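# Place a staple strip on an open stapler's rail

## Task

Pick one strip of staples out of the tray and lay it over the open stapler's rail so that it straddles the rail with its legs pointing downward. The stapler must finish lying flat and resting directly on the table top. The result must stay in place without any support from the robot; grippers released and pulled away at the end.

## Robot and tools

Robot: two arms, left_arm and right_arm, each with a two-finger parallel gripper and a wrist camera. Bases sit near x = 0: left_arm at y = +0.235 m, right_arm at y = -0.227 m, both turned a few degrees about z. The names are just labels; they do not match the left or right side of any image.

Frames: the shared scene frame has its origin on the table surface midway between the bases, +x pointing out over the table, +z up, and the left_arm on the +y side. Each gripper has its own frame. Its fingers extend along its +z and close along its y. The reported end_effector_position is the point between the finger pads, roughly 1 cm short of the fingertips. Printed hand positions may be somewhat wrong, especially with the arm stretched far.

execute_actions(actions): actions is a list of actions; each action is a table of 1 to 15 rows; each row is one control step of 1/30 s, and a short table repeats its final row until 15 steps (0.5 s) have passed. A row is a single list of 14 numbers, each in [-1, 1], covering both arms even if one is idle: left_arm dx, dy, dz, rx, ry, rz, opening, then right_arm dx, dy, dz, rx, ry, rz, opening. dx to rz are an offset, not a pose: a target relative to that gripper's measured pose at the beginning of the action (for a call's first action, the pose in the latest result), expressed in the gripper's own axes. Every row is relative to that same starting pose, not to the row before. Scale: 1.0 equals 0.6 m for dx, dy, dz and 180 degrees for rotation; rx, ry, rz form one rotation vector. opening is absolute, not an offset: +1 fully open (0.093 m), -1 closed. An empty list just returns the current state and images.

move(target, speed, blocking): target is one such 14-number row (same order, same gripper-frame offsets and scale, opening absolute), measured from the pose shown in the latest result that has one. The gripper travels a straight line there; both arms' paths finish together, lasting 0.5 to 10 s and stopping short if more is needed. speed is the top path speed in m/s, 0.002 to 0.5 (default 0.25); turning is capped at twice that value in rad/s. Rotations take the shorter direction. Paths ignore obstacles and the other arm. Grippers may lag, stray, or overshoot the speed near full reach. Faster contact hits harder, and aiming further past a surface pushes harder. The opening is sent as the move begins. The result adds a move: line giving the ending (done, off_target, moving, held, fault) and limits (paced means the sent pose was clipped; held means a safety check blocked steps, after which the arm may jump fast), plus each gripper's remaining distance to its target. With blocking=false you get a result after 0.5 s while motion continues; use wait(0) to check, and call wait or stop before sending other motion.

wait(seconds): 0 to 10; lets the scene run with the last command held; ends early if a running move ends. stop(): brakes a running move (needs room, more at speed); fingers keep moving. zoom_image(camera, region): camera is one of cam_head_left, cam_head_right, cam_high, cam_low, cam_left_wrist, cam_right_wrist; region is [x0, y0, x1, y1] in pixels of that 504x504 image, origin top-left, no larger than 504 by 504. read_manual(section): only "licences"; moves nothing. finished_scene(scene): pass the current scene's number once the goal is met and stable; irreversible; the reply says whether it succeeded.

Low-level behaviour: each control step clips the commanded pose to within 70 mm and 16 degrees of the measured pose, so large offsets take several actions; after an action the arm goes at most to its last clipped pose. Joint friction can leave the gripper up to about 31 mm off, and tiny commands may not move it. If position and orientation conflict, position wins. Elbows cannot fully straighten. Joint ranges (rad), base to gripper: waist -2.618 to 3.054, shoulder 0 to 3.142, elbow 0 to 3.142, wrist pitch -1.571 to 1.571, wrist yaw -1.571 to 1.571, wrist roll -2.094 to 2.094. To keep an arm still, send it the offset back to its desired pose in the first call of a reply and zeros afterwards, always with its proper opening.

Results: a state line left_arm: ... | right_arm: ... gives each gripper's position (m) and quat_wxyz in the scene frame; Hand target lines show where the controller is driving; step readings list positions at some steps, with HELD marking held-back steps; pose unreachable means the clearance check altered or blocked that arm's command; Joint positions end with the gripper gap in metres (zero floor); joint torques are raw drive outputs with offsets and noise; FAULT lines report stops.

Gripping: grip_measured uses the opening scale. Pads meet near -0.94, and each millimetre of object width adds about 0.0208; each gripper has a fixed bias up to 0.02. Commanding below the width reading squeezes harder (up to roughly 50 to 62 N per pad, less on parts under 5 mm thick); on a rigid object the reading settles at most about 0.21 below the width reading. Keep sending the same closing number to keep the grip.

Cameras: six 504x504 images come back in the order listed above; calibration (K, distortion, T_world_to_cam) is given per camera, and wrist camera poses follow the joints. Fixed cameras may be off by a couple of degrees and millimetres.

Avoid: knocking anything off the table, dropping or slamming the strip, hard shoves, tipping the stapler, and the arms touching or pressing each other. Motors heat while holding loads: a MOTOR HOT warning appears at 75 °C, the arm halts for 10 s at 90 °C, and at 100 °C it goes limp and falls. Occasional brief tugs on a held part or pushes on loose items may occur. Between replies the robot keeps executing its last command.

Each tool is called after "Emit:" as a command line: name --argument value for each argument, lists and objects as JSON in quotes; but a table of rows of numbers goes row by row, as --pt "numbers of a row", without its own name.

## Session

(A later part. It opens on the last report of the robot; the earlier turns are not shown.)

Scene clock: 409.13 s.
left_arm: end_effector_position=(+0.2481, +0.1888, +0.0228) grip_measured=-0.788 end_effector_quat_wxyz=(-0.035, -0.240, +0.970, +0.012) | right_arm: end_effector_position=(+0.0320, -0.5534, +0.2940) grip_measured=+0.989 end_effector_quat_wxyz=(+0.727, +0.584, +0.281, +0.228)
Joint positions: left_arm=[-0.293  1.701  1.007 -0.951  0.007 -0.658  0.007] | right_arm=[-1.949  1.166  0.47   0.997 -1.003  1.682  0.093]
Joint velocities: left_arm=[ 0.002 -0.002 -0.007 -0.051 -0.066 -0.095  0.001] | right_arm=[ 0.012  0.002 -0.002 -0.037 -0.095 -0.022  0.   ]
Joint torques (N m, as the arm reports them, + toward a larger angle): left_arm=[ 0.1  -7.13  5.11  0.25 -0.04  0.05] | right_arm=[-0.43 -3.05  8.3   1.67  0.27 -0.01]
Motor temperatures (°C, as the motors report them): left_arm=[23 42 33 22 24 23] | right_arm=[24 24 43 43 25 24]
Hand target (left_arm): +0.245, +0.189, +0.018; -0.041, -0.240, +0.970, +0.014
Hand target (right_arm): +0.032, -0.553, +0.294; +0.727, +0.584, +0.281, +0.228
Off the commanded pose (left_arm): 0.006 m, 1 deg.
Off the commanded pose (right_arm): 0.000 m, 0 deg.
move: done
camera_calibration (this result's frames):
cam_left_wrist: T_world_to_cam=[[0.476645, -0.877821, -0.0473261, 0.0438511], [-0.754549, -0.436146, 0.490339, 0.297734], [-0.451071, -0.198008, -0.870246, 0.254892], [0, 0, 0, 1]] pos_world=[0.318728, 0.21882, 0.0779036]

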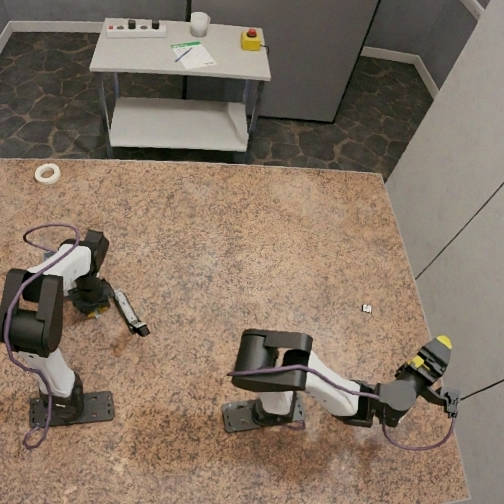

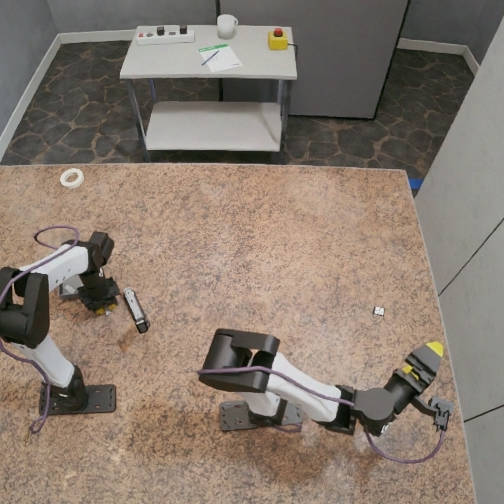

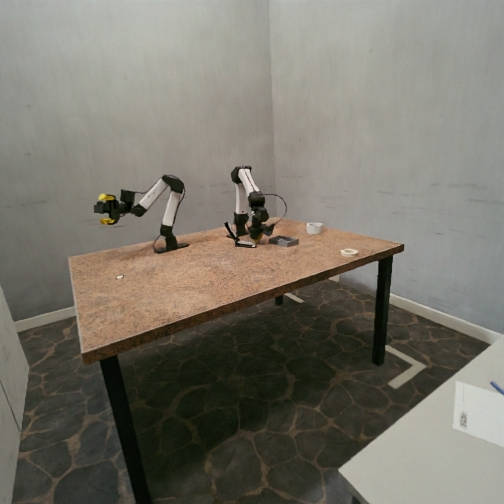

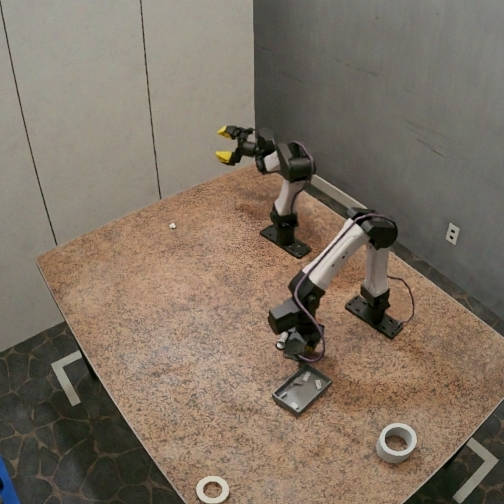

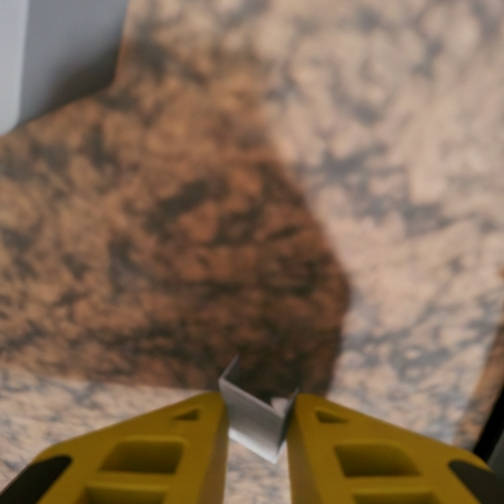

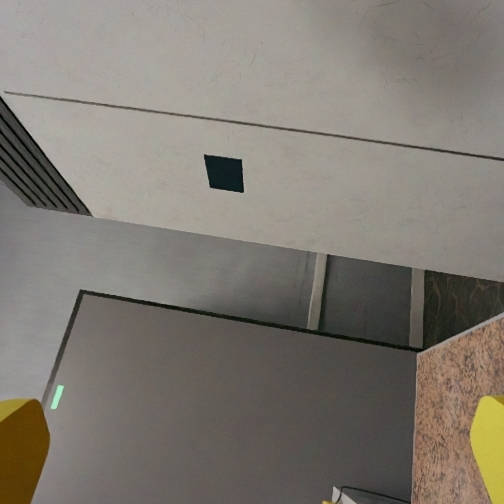

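Lower a bit, open, back off.

Emit:
move --target '[0,0,0.022,0,0,0,-0.8,0,0,0,0,0,0,1]' --speed 0.015

Emit:
move --target '[0,0,-0.003,0,0,0,-0.4,0,0,0,0,0,0,1]'

Emit:
move --target '[0.035,0,-0.075,0,0.012,0,-0.4,0,0,0,0,0,0,1]' --speed 0.06

Scene clock: 419.07 s.
left_arm: end_effector_position=(+0.2510, +0.1884, +0.0216) grip_measured=-0.788 end_effector_quat_wxyz=(-0.029, -0.240, +0.970, +0.009) | right_arm: end_effector_position=(+0.0320, -0.5534, +0.2940) grip_measured=+0.989 end_effector_quat_wxyz=(+0.727, +0.584, +0.281, +0.228)
Joint positions: left_arm=[-0.293  1.701  1.002 -0.932  0.006 -0.658  0.007] | right_arm=[-1.949  1.166  0.47   0.997 -1.003  1.682  0.093]
Joint velocities: left_arm=[ 0.002  0.002 -0.017 -0.022 -0.037  0.007 -0.   ] | right_arm=[-0.012  0.007 -0.012 -0.022  0.037 -0.007  0.001]
Joint torques (N m, as the arm reports them, + toward a larger angle): left_arm=[ 0.19 -6.25  3.7   0.51 -0.02  0.05] | right_arm=[-0.21 -3.02  8.39  1.63  0.24 -0.03]
Motor temperatures (°C, as the motors report them): left_arm=[23 40 32 22 24 23] | right_arm=[24 24 43 44 25 24]
Hand target (left_arm): +0.247, +0.189, +0.010; -0.035, -0.240, +0.970, +0.012
Hand target (right_arm): +0.032, -0.553, +0.294; +0.727, +0.584, +0.281, +0.228
Off the commanded pose (left_arm): 0.013 m, 1 deg.
Off the commanded pose (right_arm): 0.000 m, 0 deg.
move: off_target (left_arm)
camera_calibration (this result's frames):
cam_left_wrist: T_world_to_cam=[[0.477207, -0.877918, -0.0391485, 0.0417881], [-0.761383, -0.435286, 0.480439, 0.302134], [-0.438827, -0.199462, -0.876154, 0.252344], [0, 0, 0, 1]] pos_world=[0.320833, 0.218534, 0.0775712]

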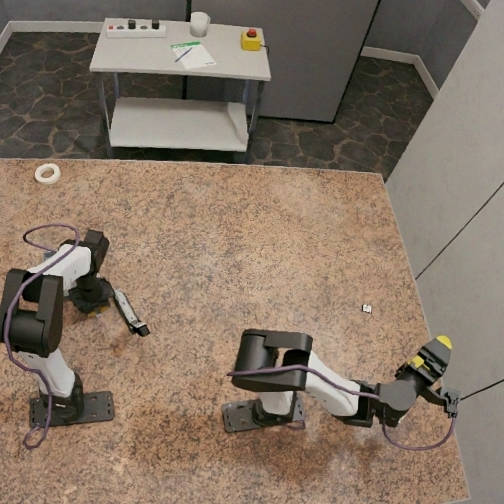

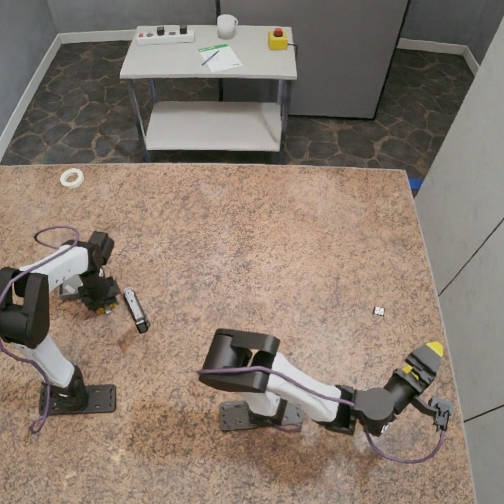

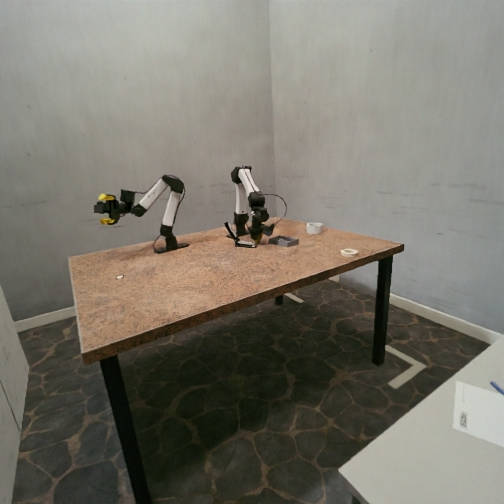

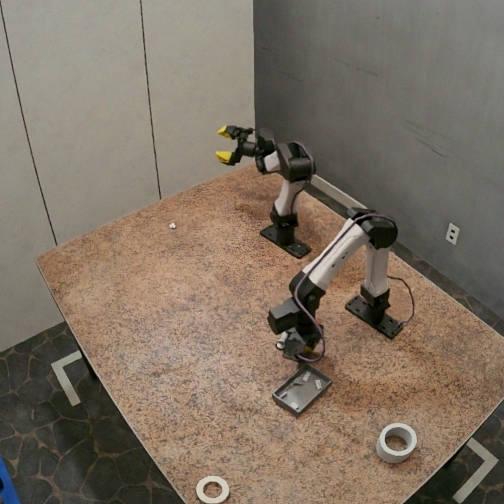

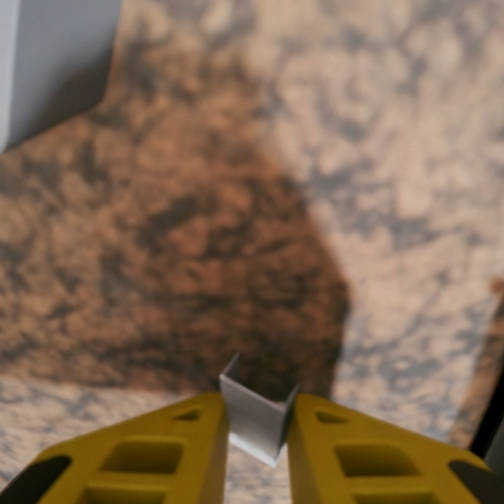

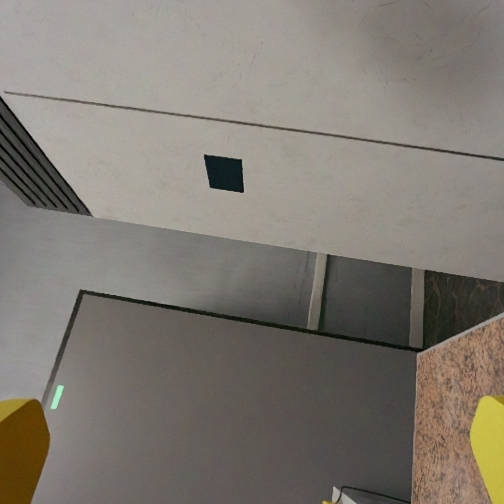

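Scene clock: 419.77 s.
left_arm: end_effector_position=(+0.2509, +0.1885, +0.0216) grip_measured=-0.402 end_effector_quat_wxyz=(-0.029, -0.240, +0.970, +0.010) | right_arm: end_effector_position=(+0.0320, -0.5534, +0.2940) grip_measured=+0.989 end_effector_quat_wxyz=(+0.727, +0.584, +0.281, +0.228)
Joint positions: left_arm=[-0.293  1.701  1.002 -0.933  0.005 -0.658  0.026] | right_arm=[-1.949  1.166  0.47   0.997 -1.003  1.682  0.093]
Joint velocities: left_arm=[ 0.002  0.002 -0.002 -0.051  0.022  0.007 -0.   ] | right_arm=[ 0.002 -0.002 -0.002  0.051 -0.081  0.095  0.   ]
Joint torques (N m, as the arm reports them, + toward a larger angle): left_arm=[ 0.16 -8.26  6.83  0.13 -0.04  0.04] | right_arm=[-0.27 -3.09  8.39  1.64  0.24 -0.04]
Motor temperatures (°C, as the motors report them): left_arm=[23 40 32 22 24 23] | right_arm=[24 24 43 44 25 24]
Hand target (left_arm): +0.251, +0.188, +0.023; -0.029, -0.240, +0.970, +0.009
Hand target (right_arm): +0.032, -0.553, +0.294; +0.727, +0.584, +0.281, +0.228
Off the commanded pose (left_arm): 0.002 m, 0 deg.
Off the commanded pose (right_arm): 0.000 m, 0 deg.
move: done
camera_calibration (this result's frames):
cam_left_wrist: T_world_to_cam=[[0.47716, -0.877909, -0.0399207, 0.0419804], [-0.761064, -0.435512, 0.48074, 0.301996], [-0.439432, -0.199007, -0.875954, 0.252359], [0, 0, 0, 1]] pos_world=[0.320702, 0.2186, 0.0775494]

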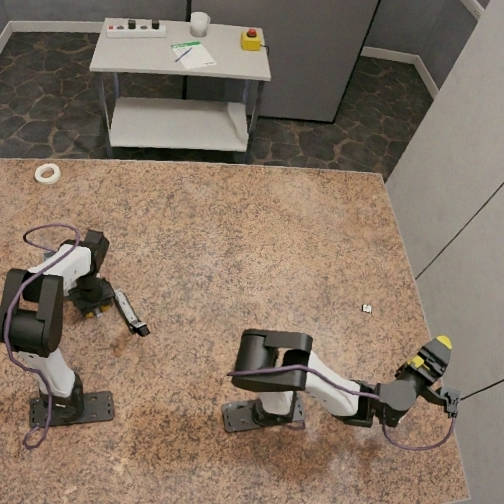

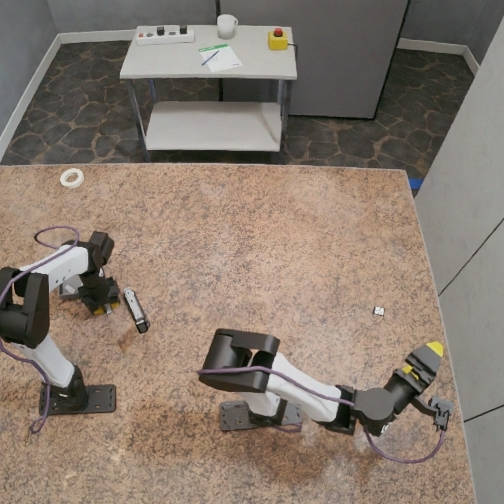

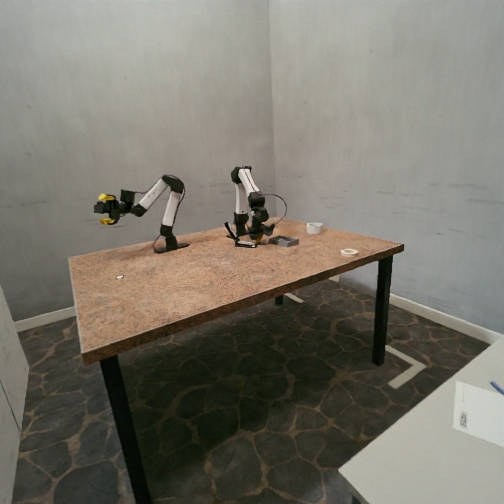

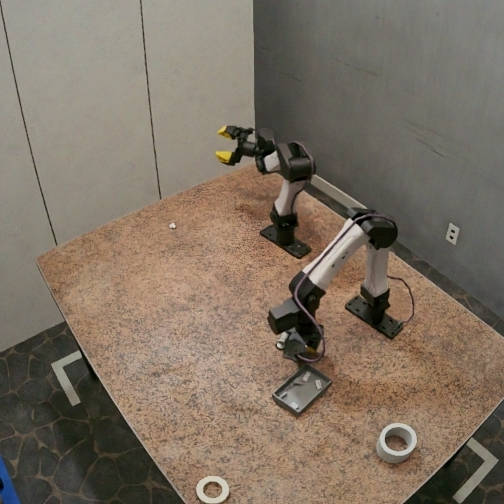

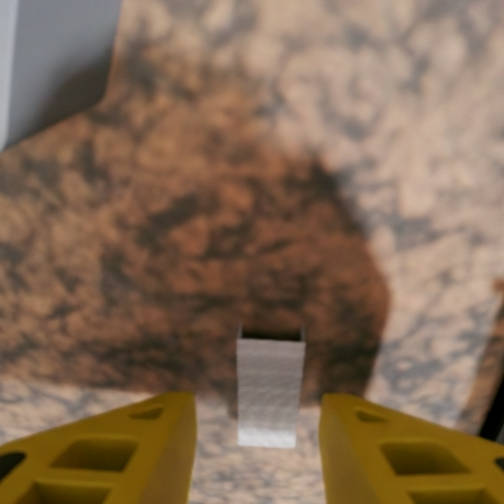

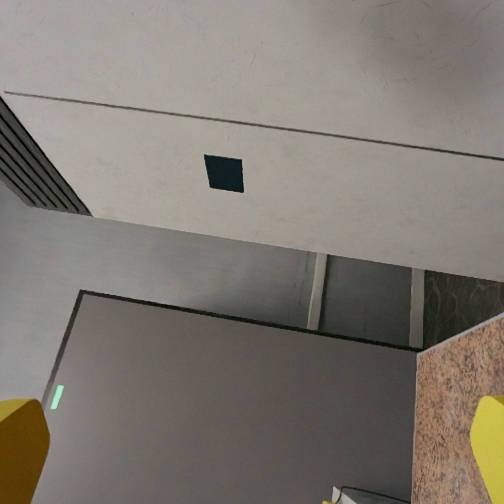

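Scene clock: 421.07 s.
left_arm: end_effector_position=(+0.2325, +0.1830, +0.0609) grip_measured=-0.402 end_effector_quat_wxyz=(-0.055, -0.241, +0.969, +0.011) | right_arm: end_effector_position=(+0.0320, -0.5534, +0.2940) grip_measured=+0.989 end_effector_quat_wxyz=(+0.727, +0.584, +0.281, +0.228)
Joint positions: left_arm=[-0.314  1.625  1.082 -1.136  0.026 -0.68   0.026] | right_arm=[-1.949  1.166  0.47   0.997 -1.003  1.682  0.093]
Joint velocities: left_arm=[-0.007  0.027 -0.007 -0.007 -0.007 -0.051 -0.   ] | right_arm=[ 0.002  0.002 -0.002  0.007  0.037  0.037 -0.   ]
Joint torques (N m, as the arm reports them, + toward a larger angle): left_arm=[-0.89 -8.88  8.29 -0.01  0.01 -0.03] | right_arm=[-0.21 -3.07  8.42  1.6   0.23 -0.06]
Motor temperatures (°C, as the motors report them): left_arm=[23 40 32 22 24 23] | right_arm=[24 24 43 44 25 24]
Hand target (left_arm): +0.235, +0.178, +0.068; -0.047, -0.240, +0.970, +0.005
Hand target (right_arm): +0.032, -0.553, +0.294; +0.727, +0.584, +0.281, +0.228
Off the commanded pose (left_arm): 0.008 m, 1 deg.
Off the commanded pose (right_arm): 0.000 m, 0 deg.
move: done
camera_calibration (this result's frames):
cam_left_wrist: T_world_to_cam=[[0.47682, -0.877202, -0.0562122, 0.0483868], [-0.734458, -0.43273, 0.522796, 0.257474], [-0.482922, -0.207994, -0.850602, 0.287833], [0, 0, 0, 1]] pos_world=[0.305033, 0.213729, 0.112945]

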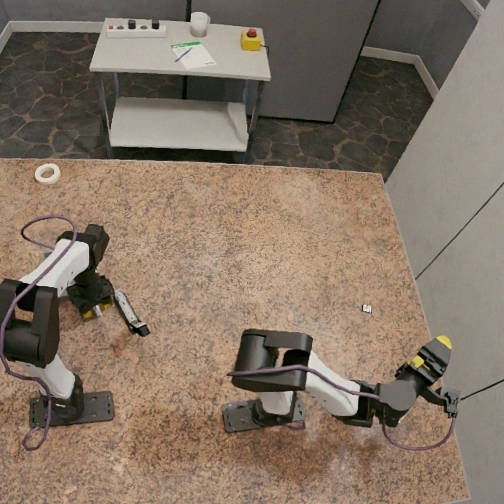

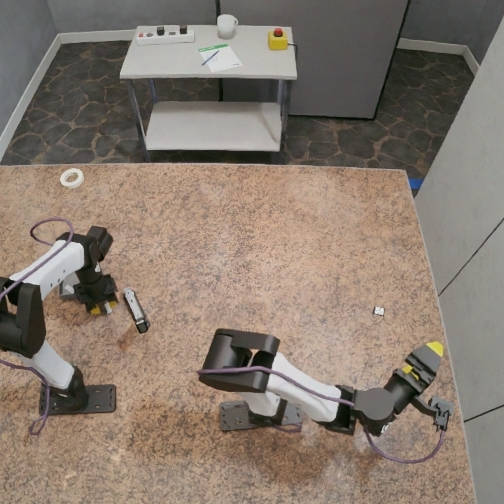

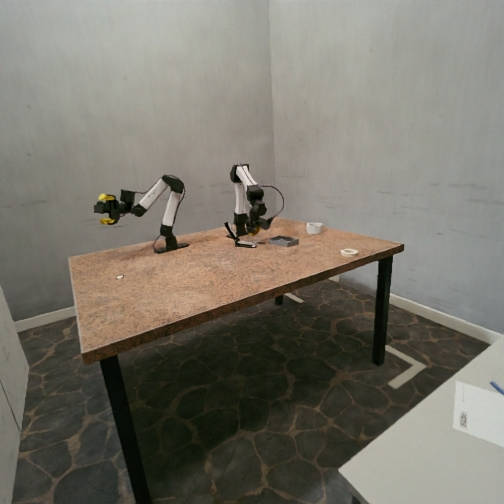

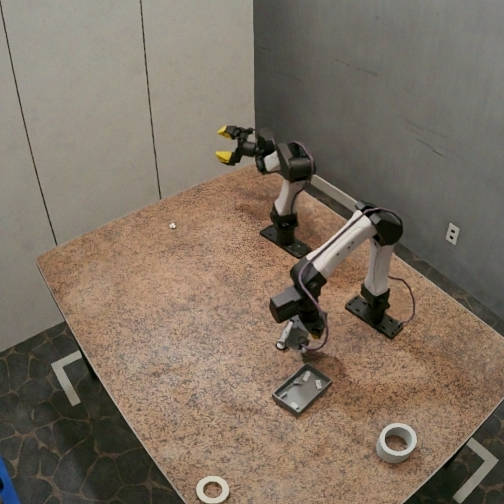

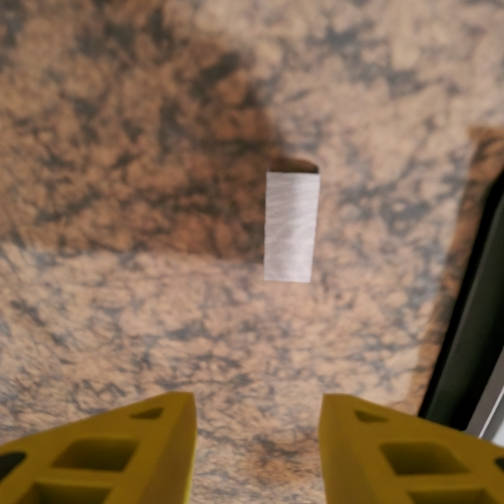

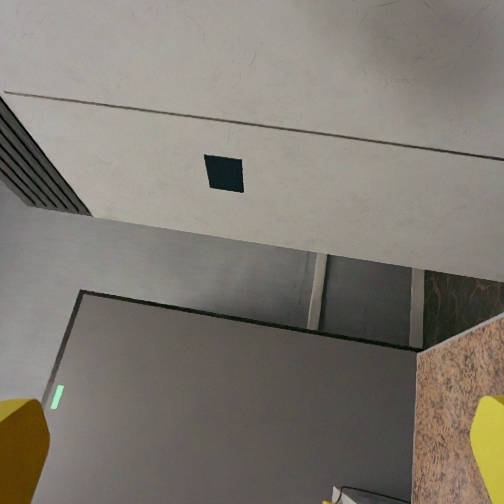

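Emit:
move --target '[-0.045,-0.012,0,0,-0.018,0,-0.4,0,0,0,0,0,0,1]' --speed 0.04

Emit:
move --target '[0,0,0.058,0,0,0,-0.4,0,0,0,0,0,0,1]' --speed 0.025

Scene clock: 432.83 s.
left_arm: end_effector_position=(+0.2511, +0.1862, +0.0564) grip_measured=-0.402 end_effector_quat_wxyz=(-0.037, -0.240, +0.970, +0.019) | right_arm: end_effector_position=(+0.0320, -0.5534, +0.2940) grip_measured=+0.989 end_effector_quat_wxyz=(+0.727, +0.584, +0.281, +0.228)
Joint positions: left_arm=[-0.307  1.672  1.116 -1.098 -0.004 -0.673  0.026] | right_arm=[-1.949  1.166  0.47   0.997 -1.003  1.682  0.093]
Joint velocities: left_arm=[-0.002  0.002  0.012  0.007 -0.007 -0.051 -0.   ] | right_arm=[ 0.012 -0.002  0.002 -0.11  -0.022 -0.066  0.   ]
Joint torques (N m, as the arm reports them, + toward a larger angle): left_arm=[ 1.07 -6.93  8.32  0.22 -0.1   0.13] | right_arm=[-0.14 -3.01  8.32  1.61  0.24 -0.03]
Motor temperatures (°C, as the motors report them): left_arm=[23 40 33 22 24 23] | right_arm=[24 24 44 44 25 24]
Hand target (left_arm): +0.259, +0.189, +0.058; -0.027, -0.240, +0.970, +0.018
Hand target (right_arm): +0.032, -0.553, +0.294; +0.727, +0.584, +0.281, +0.228
Off the commanded pose (left_arm): 0.009 m, 1 deg.
Off the commanded pose (right_arm): 0.000 m, 0 deg.
move: done
camera_calibration (this result's frames):
cam_left_wrist: T_world_to_cam=[[0.475561, -0.877535, -0.0614392, 0.0428096], [-0.75187, -0.441728, 0.489456, 0.282761], [-0.456654, -0.186572, -0.869861, 0.284185], [0, 0, 0, 1]] pos_world=[0.322015, 0.215491, 0.111432]

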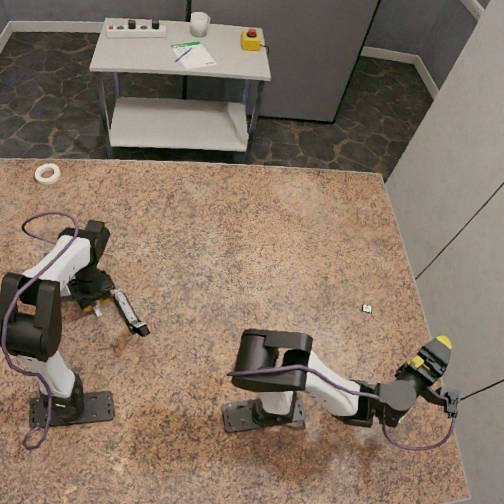

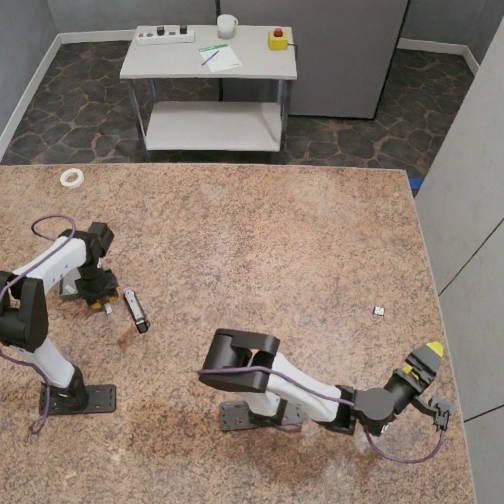

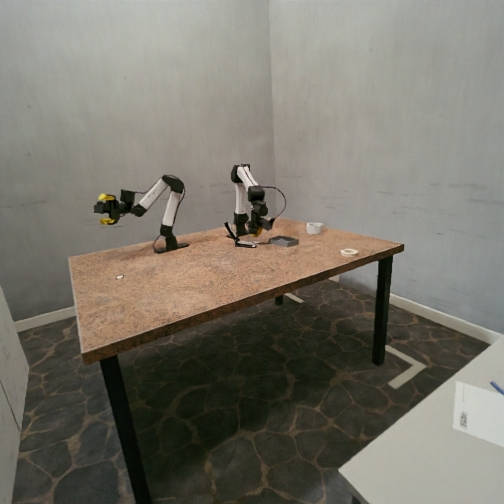

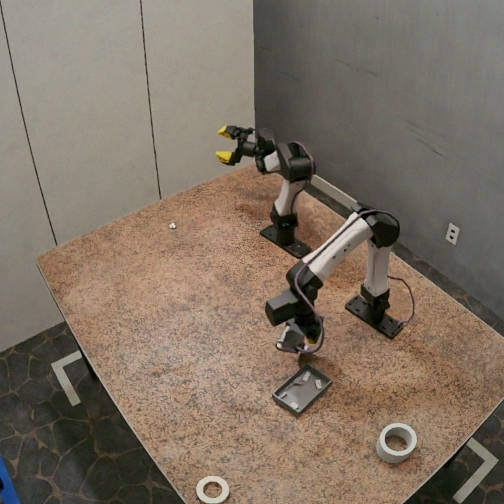

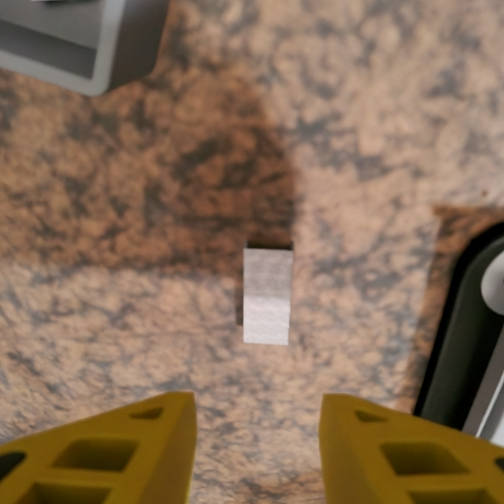

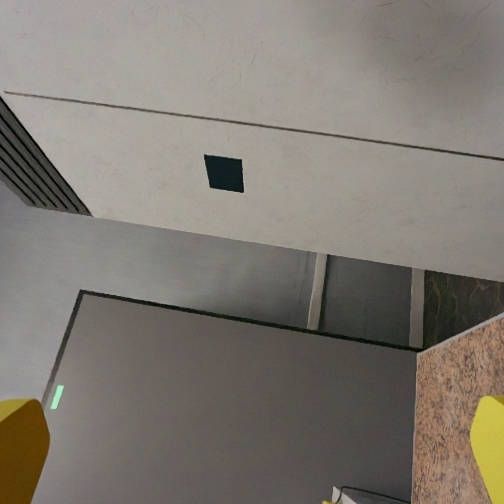

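Scene clock: 434.53 s.
left_arm: end_effector_position=(+0.2509, +0.1862, +0.0275) grip_measured=-0.402 end_effector_quat_wxyz=(-0.031, -0.240, +0.970, +0.016) | right_arm: end_effector_position=(+0.0320, -0.5534, +0.2940) grip_measured=+0.989 end_effector_quat_wxyz=(+0.727, +0.584, +0.281, +0.228)
Joint positions: left_arm=[-0.307  1.701  1.028 -0.967 -0.004 -0.673  0.026] | right_arm=[-1.949  1.166  0.47   0.997 -1.003  1.682  0.093]
Joint velocities: left_arm=[-0.002  0.017 -0.002  0.051  0.007 -0.037  0.   ] | right_arm=[ 0.022 -0.002  0.007  0.022  0.007 -0.051  0.   ]
Joint torques (N m, as the arm reports them, + toward a larger angle): left_arm=[ 0.18 -7.13  5.21  0.26 -0.02  0.06] | right_arm=[-0.31 -3.21  8.48  1.63  0.25 -0.04]
Motor temperatures (°C, as the motors report them): left_arm=[23 40 33 22 24 23] | right_arm=[24 24 44 44 25 24]
Hand target (left_arm): +0.248, +0.187, +0.022; -0.037, -0.240, +0.970, +0.019
Hand target (right_arm): +0.032, -0.553, +0.294; +0.727, +0.584, +0.281, +0.228
Off the commanded pose (left_arm): 0.006 m, 1 deg.
Off the commanded pose (right_arm): 0.000 m, 0 deg.
move: done
camera_calibration (this result's frames):
cam_left_wrist: T_world_to_cam=[[0.476252, -0.877666, -0.0537305, 0.0407848], [-0.757692, -0.440621, 0.48141, 0.298296], [-0.446192, -0.188561, -0.874847, 0.256792], [0, 0, 0, 1]] pos_world=[0.321171, 0.215652, 0.0832425]

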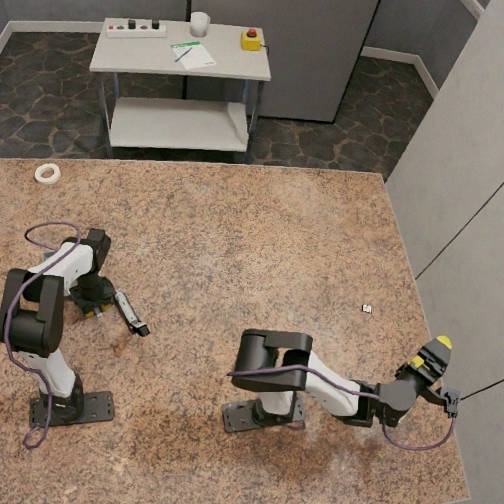

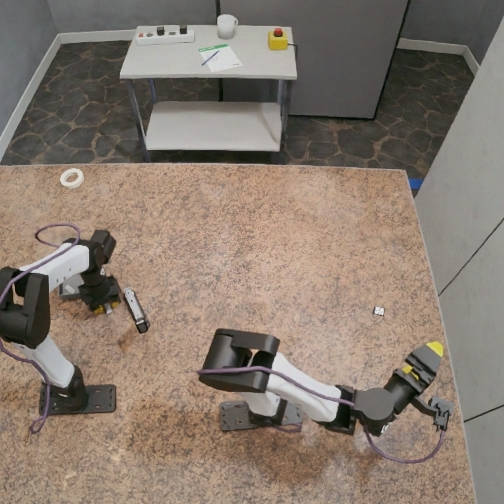

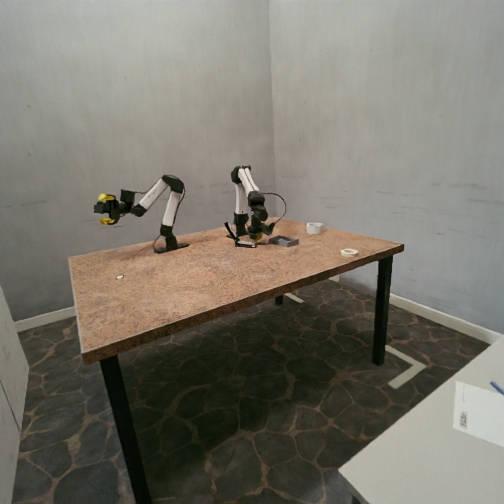

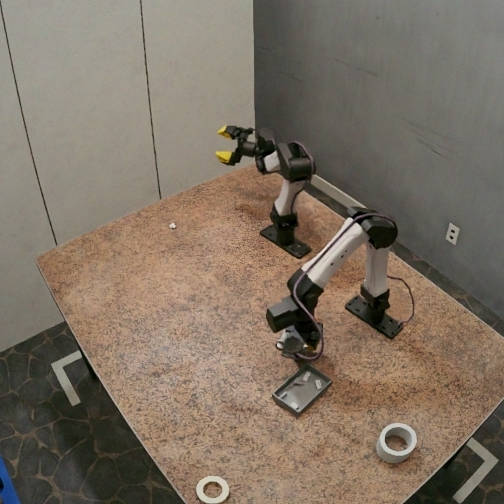

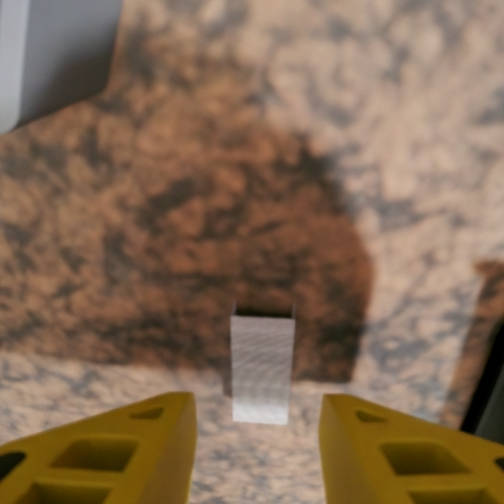

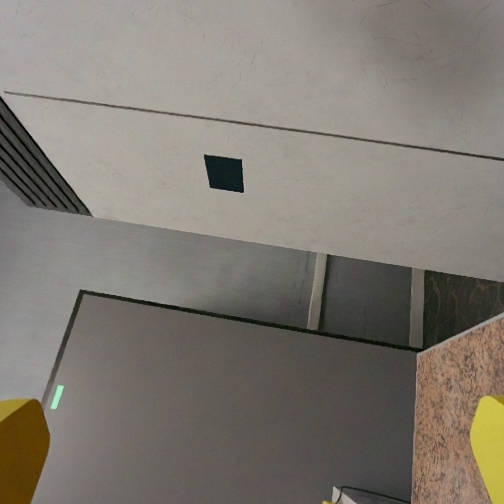

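Emit:
move --target '[0,0,0,0,0,0,-0.82,0,0,0,0,0,0,1]'

Emit:
move --target '[0,0,-0.09,0,0,0,-0.82,0,0,0,0,0,0,1]' --speed 0.05

Scene clock: 442.77 s.
left_arm: end_effector_position=(+0.2514, +0.1861, +0.0274) grip_measured=-0.818 end_effector_quat_wxyz=(-0.030, -0.240, +0.970, +0.016) | right_arm: end_effector_position=(+0.0320, -0.5534, +0.2940) grip_measured=+0.989 end_effector_quat_wxyz=(+0.727, +0.584, +0.281, +0.228)
Joint positions: left_arm=[-0.307  1.701  1.028 -0.965 -0.004 -0.673  0.006] | right_arm=[-1.949  1.166  0.47   0.997 -1.003  1.682  0.093]
Joint velocities: left_arm=[ 0.007  0.012 -0.007 -0.007 -0.022 -0.037  0.   ] | right_arm=[-0.007 -0.007  0.012 -0.007  0.022 -0.007  0.001]
Joint torques (N m, as the arm reports them, + toward a larger angle): left_arm=[-0.01 -8.04  6.48  0.15 -0.07  0.06] | right_arm=[-0.33 -2.98  8.38  1.62  0.26 -0.05]
Motor temperatures (°C, as the motors report them): left_arm=[23 39 32 22 24 23] | right_arm=[24 24 44 44 25 24]
Hand target (left_arm): +0.251, +0.186, +0.027; -0.031, -0.240, +0.970, +0.016
Hand target (right_arm): +0.032, -0.553, +0.294; +0.727, +0.584, +0.281, +0.228
Off the commanded pose (left_arm): 0.001 m, 0 deg.
Off the commanded pose (right_arm): 0.000 m, 0 deg.
move: done
camera_calibration (this result's frames):
cam_left_wrist: T_world_to_cam=[[0.476371, -0.877689, -0.0522842, 0.0403677], [-0.758773, -0.440416, 0.479894, 0.298956], [-0.444224, -0.188936, -0.875767, 0.256582], [0, 0, 0, 1]] pos_world=[0.321589, 0.215572, 0.0833495]

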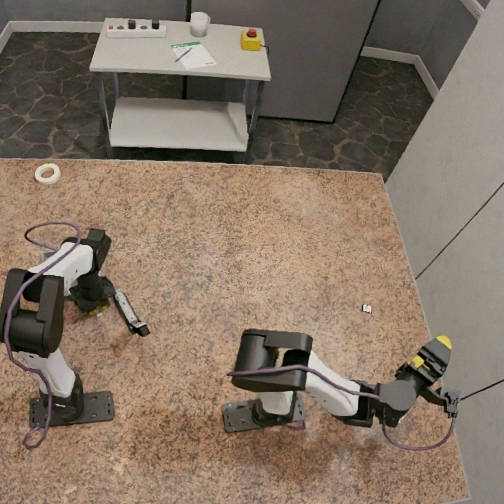

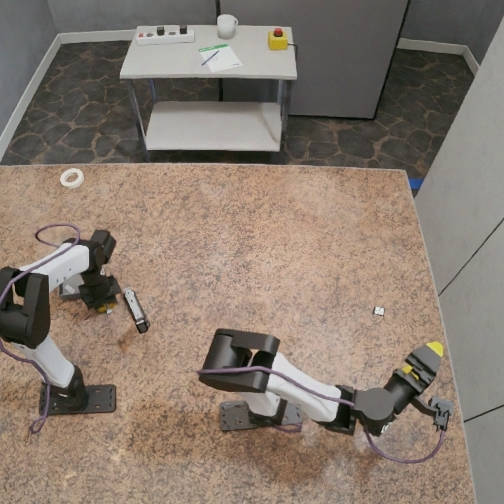

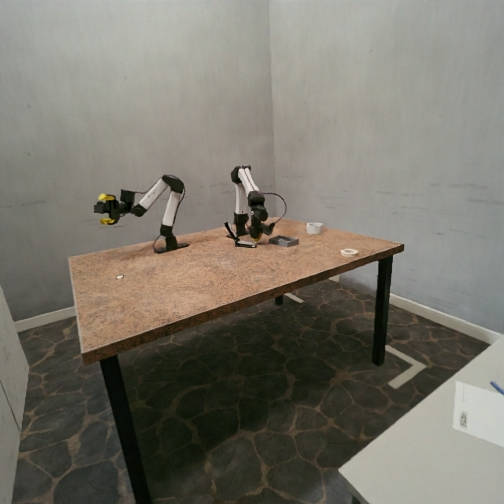

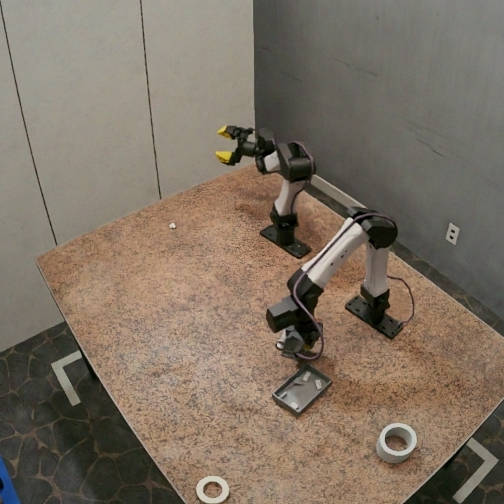

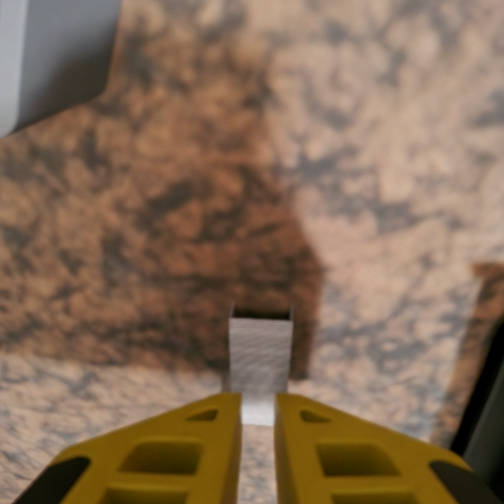

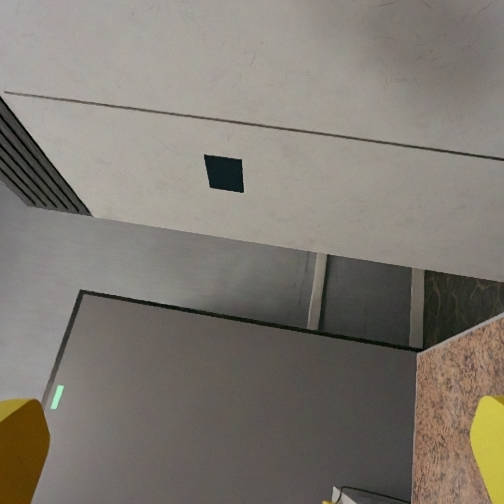

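Scene clock: 444.30 s.
left_arm: end_effector_position=(+0.2522, +0.1860, +0.0742) grip_measured=-0.818 end_effector_quat_wxyz=(-0.039, -0.240, +0.970, +0.020) | right_arm: end_effector_position=(+0.0320, -0.5534, +0.2940) grip_measured=+0.989 end_effector_quat_wxyz=(+0.727, +0.584, +0.281, +0.228)
Joint positions: left_arm=[-0.307  1.661  1.178 -1.174 -0.004 -0.673  0.006] | right_arm=[-1.949  1.166  0.47   0.997 -1.003  1.682  0.093]
Joint velocities: left_arm=[-0.002 -0.012  0.007 -0.081 -0.051 -0.066  0.   ] | right_arm=[ 0.012 -0.007 -0.007 -0.037 -0.007 -0.037 -0.001]
Joint torques (N m, as the arm reports them, + toward a larger angle): left_arm=[ 0.09 -9.31  8.48  0.07 -0.05  0.03] | right_arm=[-0.34 -3.08  8.35  1.63  0.27 -0.04]
Motor temperatures (°C, as the motors report them): left_arm=[23 39 32 22 24 23] | right_arm=[24 24 44 44 25 24]
Hand target (left_arm): +0.255, +0.185, +0.081; -0.030, -0.240, +0.970, +0.016
Hand target (right_arm): +0.032, -0.553, +0.294; +0.727, +0.584, +0.281, +0.228
Off the commanded pose (left_arm): 0.008 m, 1 deg.
Off the commanded pose (right_arm): 0.000 m, 0 deg.
move: done
camera_calibration (this result's frames):
cam_left_wrist: T_world_to_cam=[[0.475278, -0.877481, -0.0643276, 0.0434359], [-0.749662, -0.442148, 0.492454, 0.274146], [-0.460562, -0.185829, -0.867958, 0.300806], [0, 0, 0, 1]] pos_world=[0.323413, 0.215226, 0.128877]

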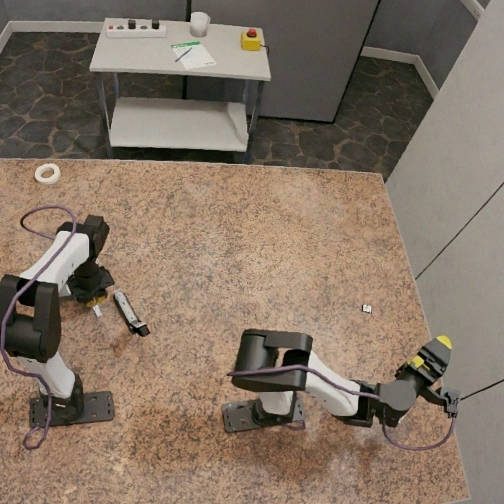

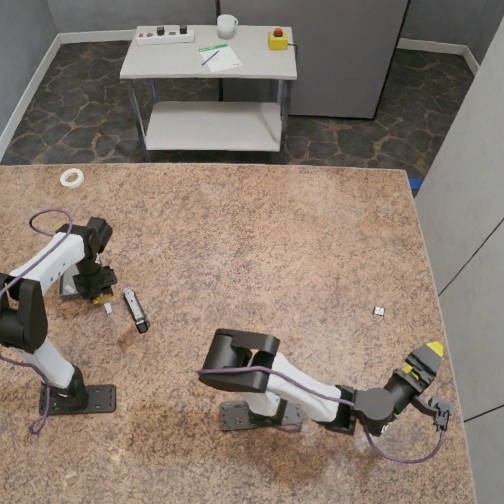

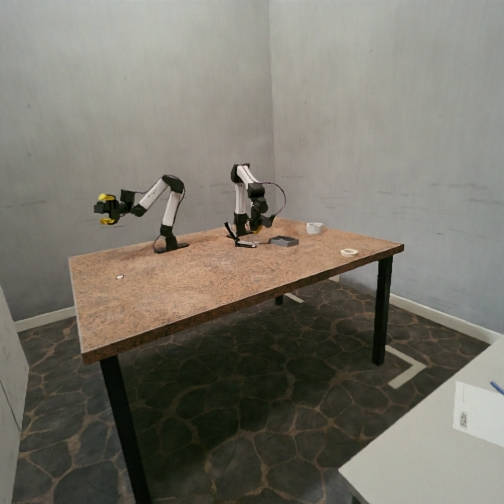

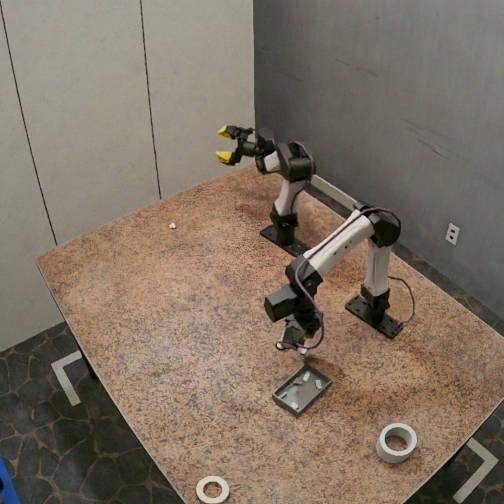

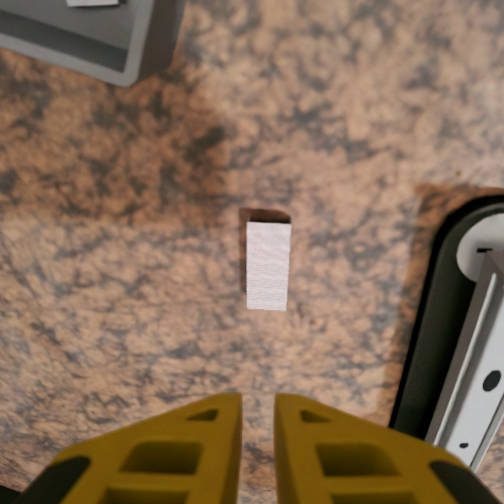

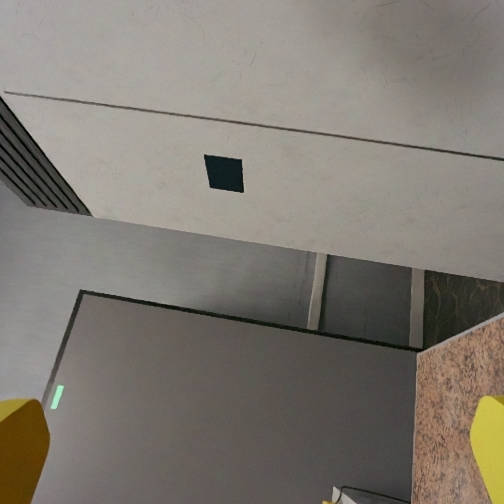

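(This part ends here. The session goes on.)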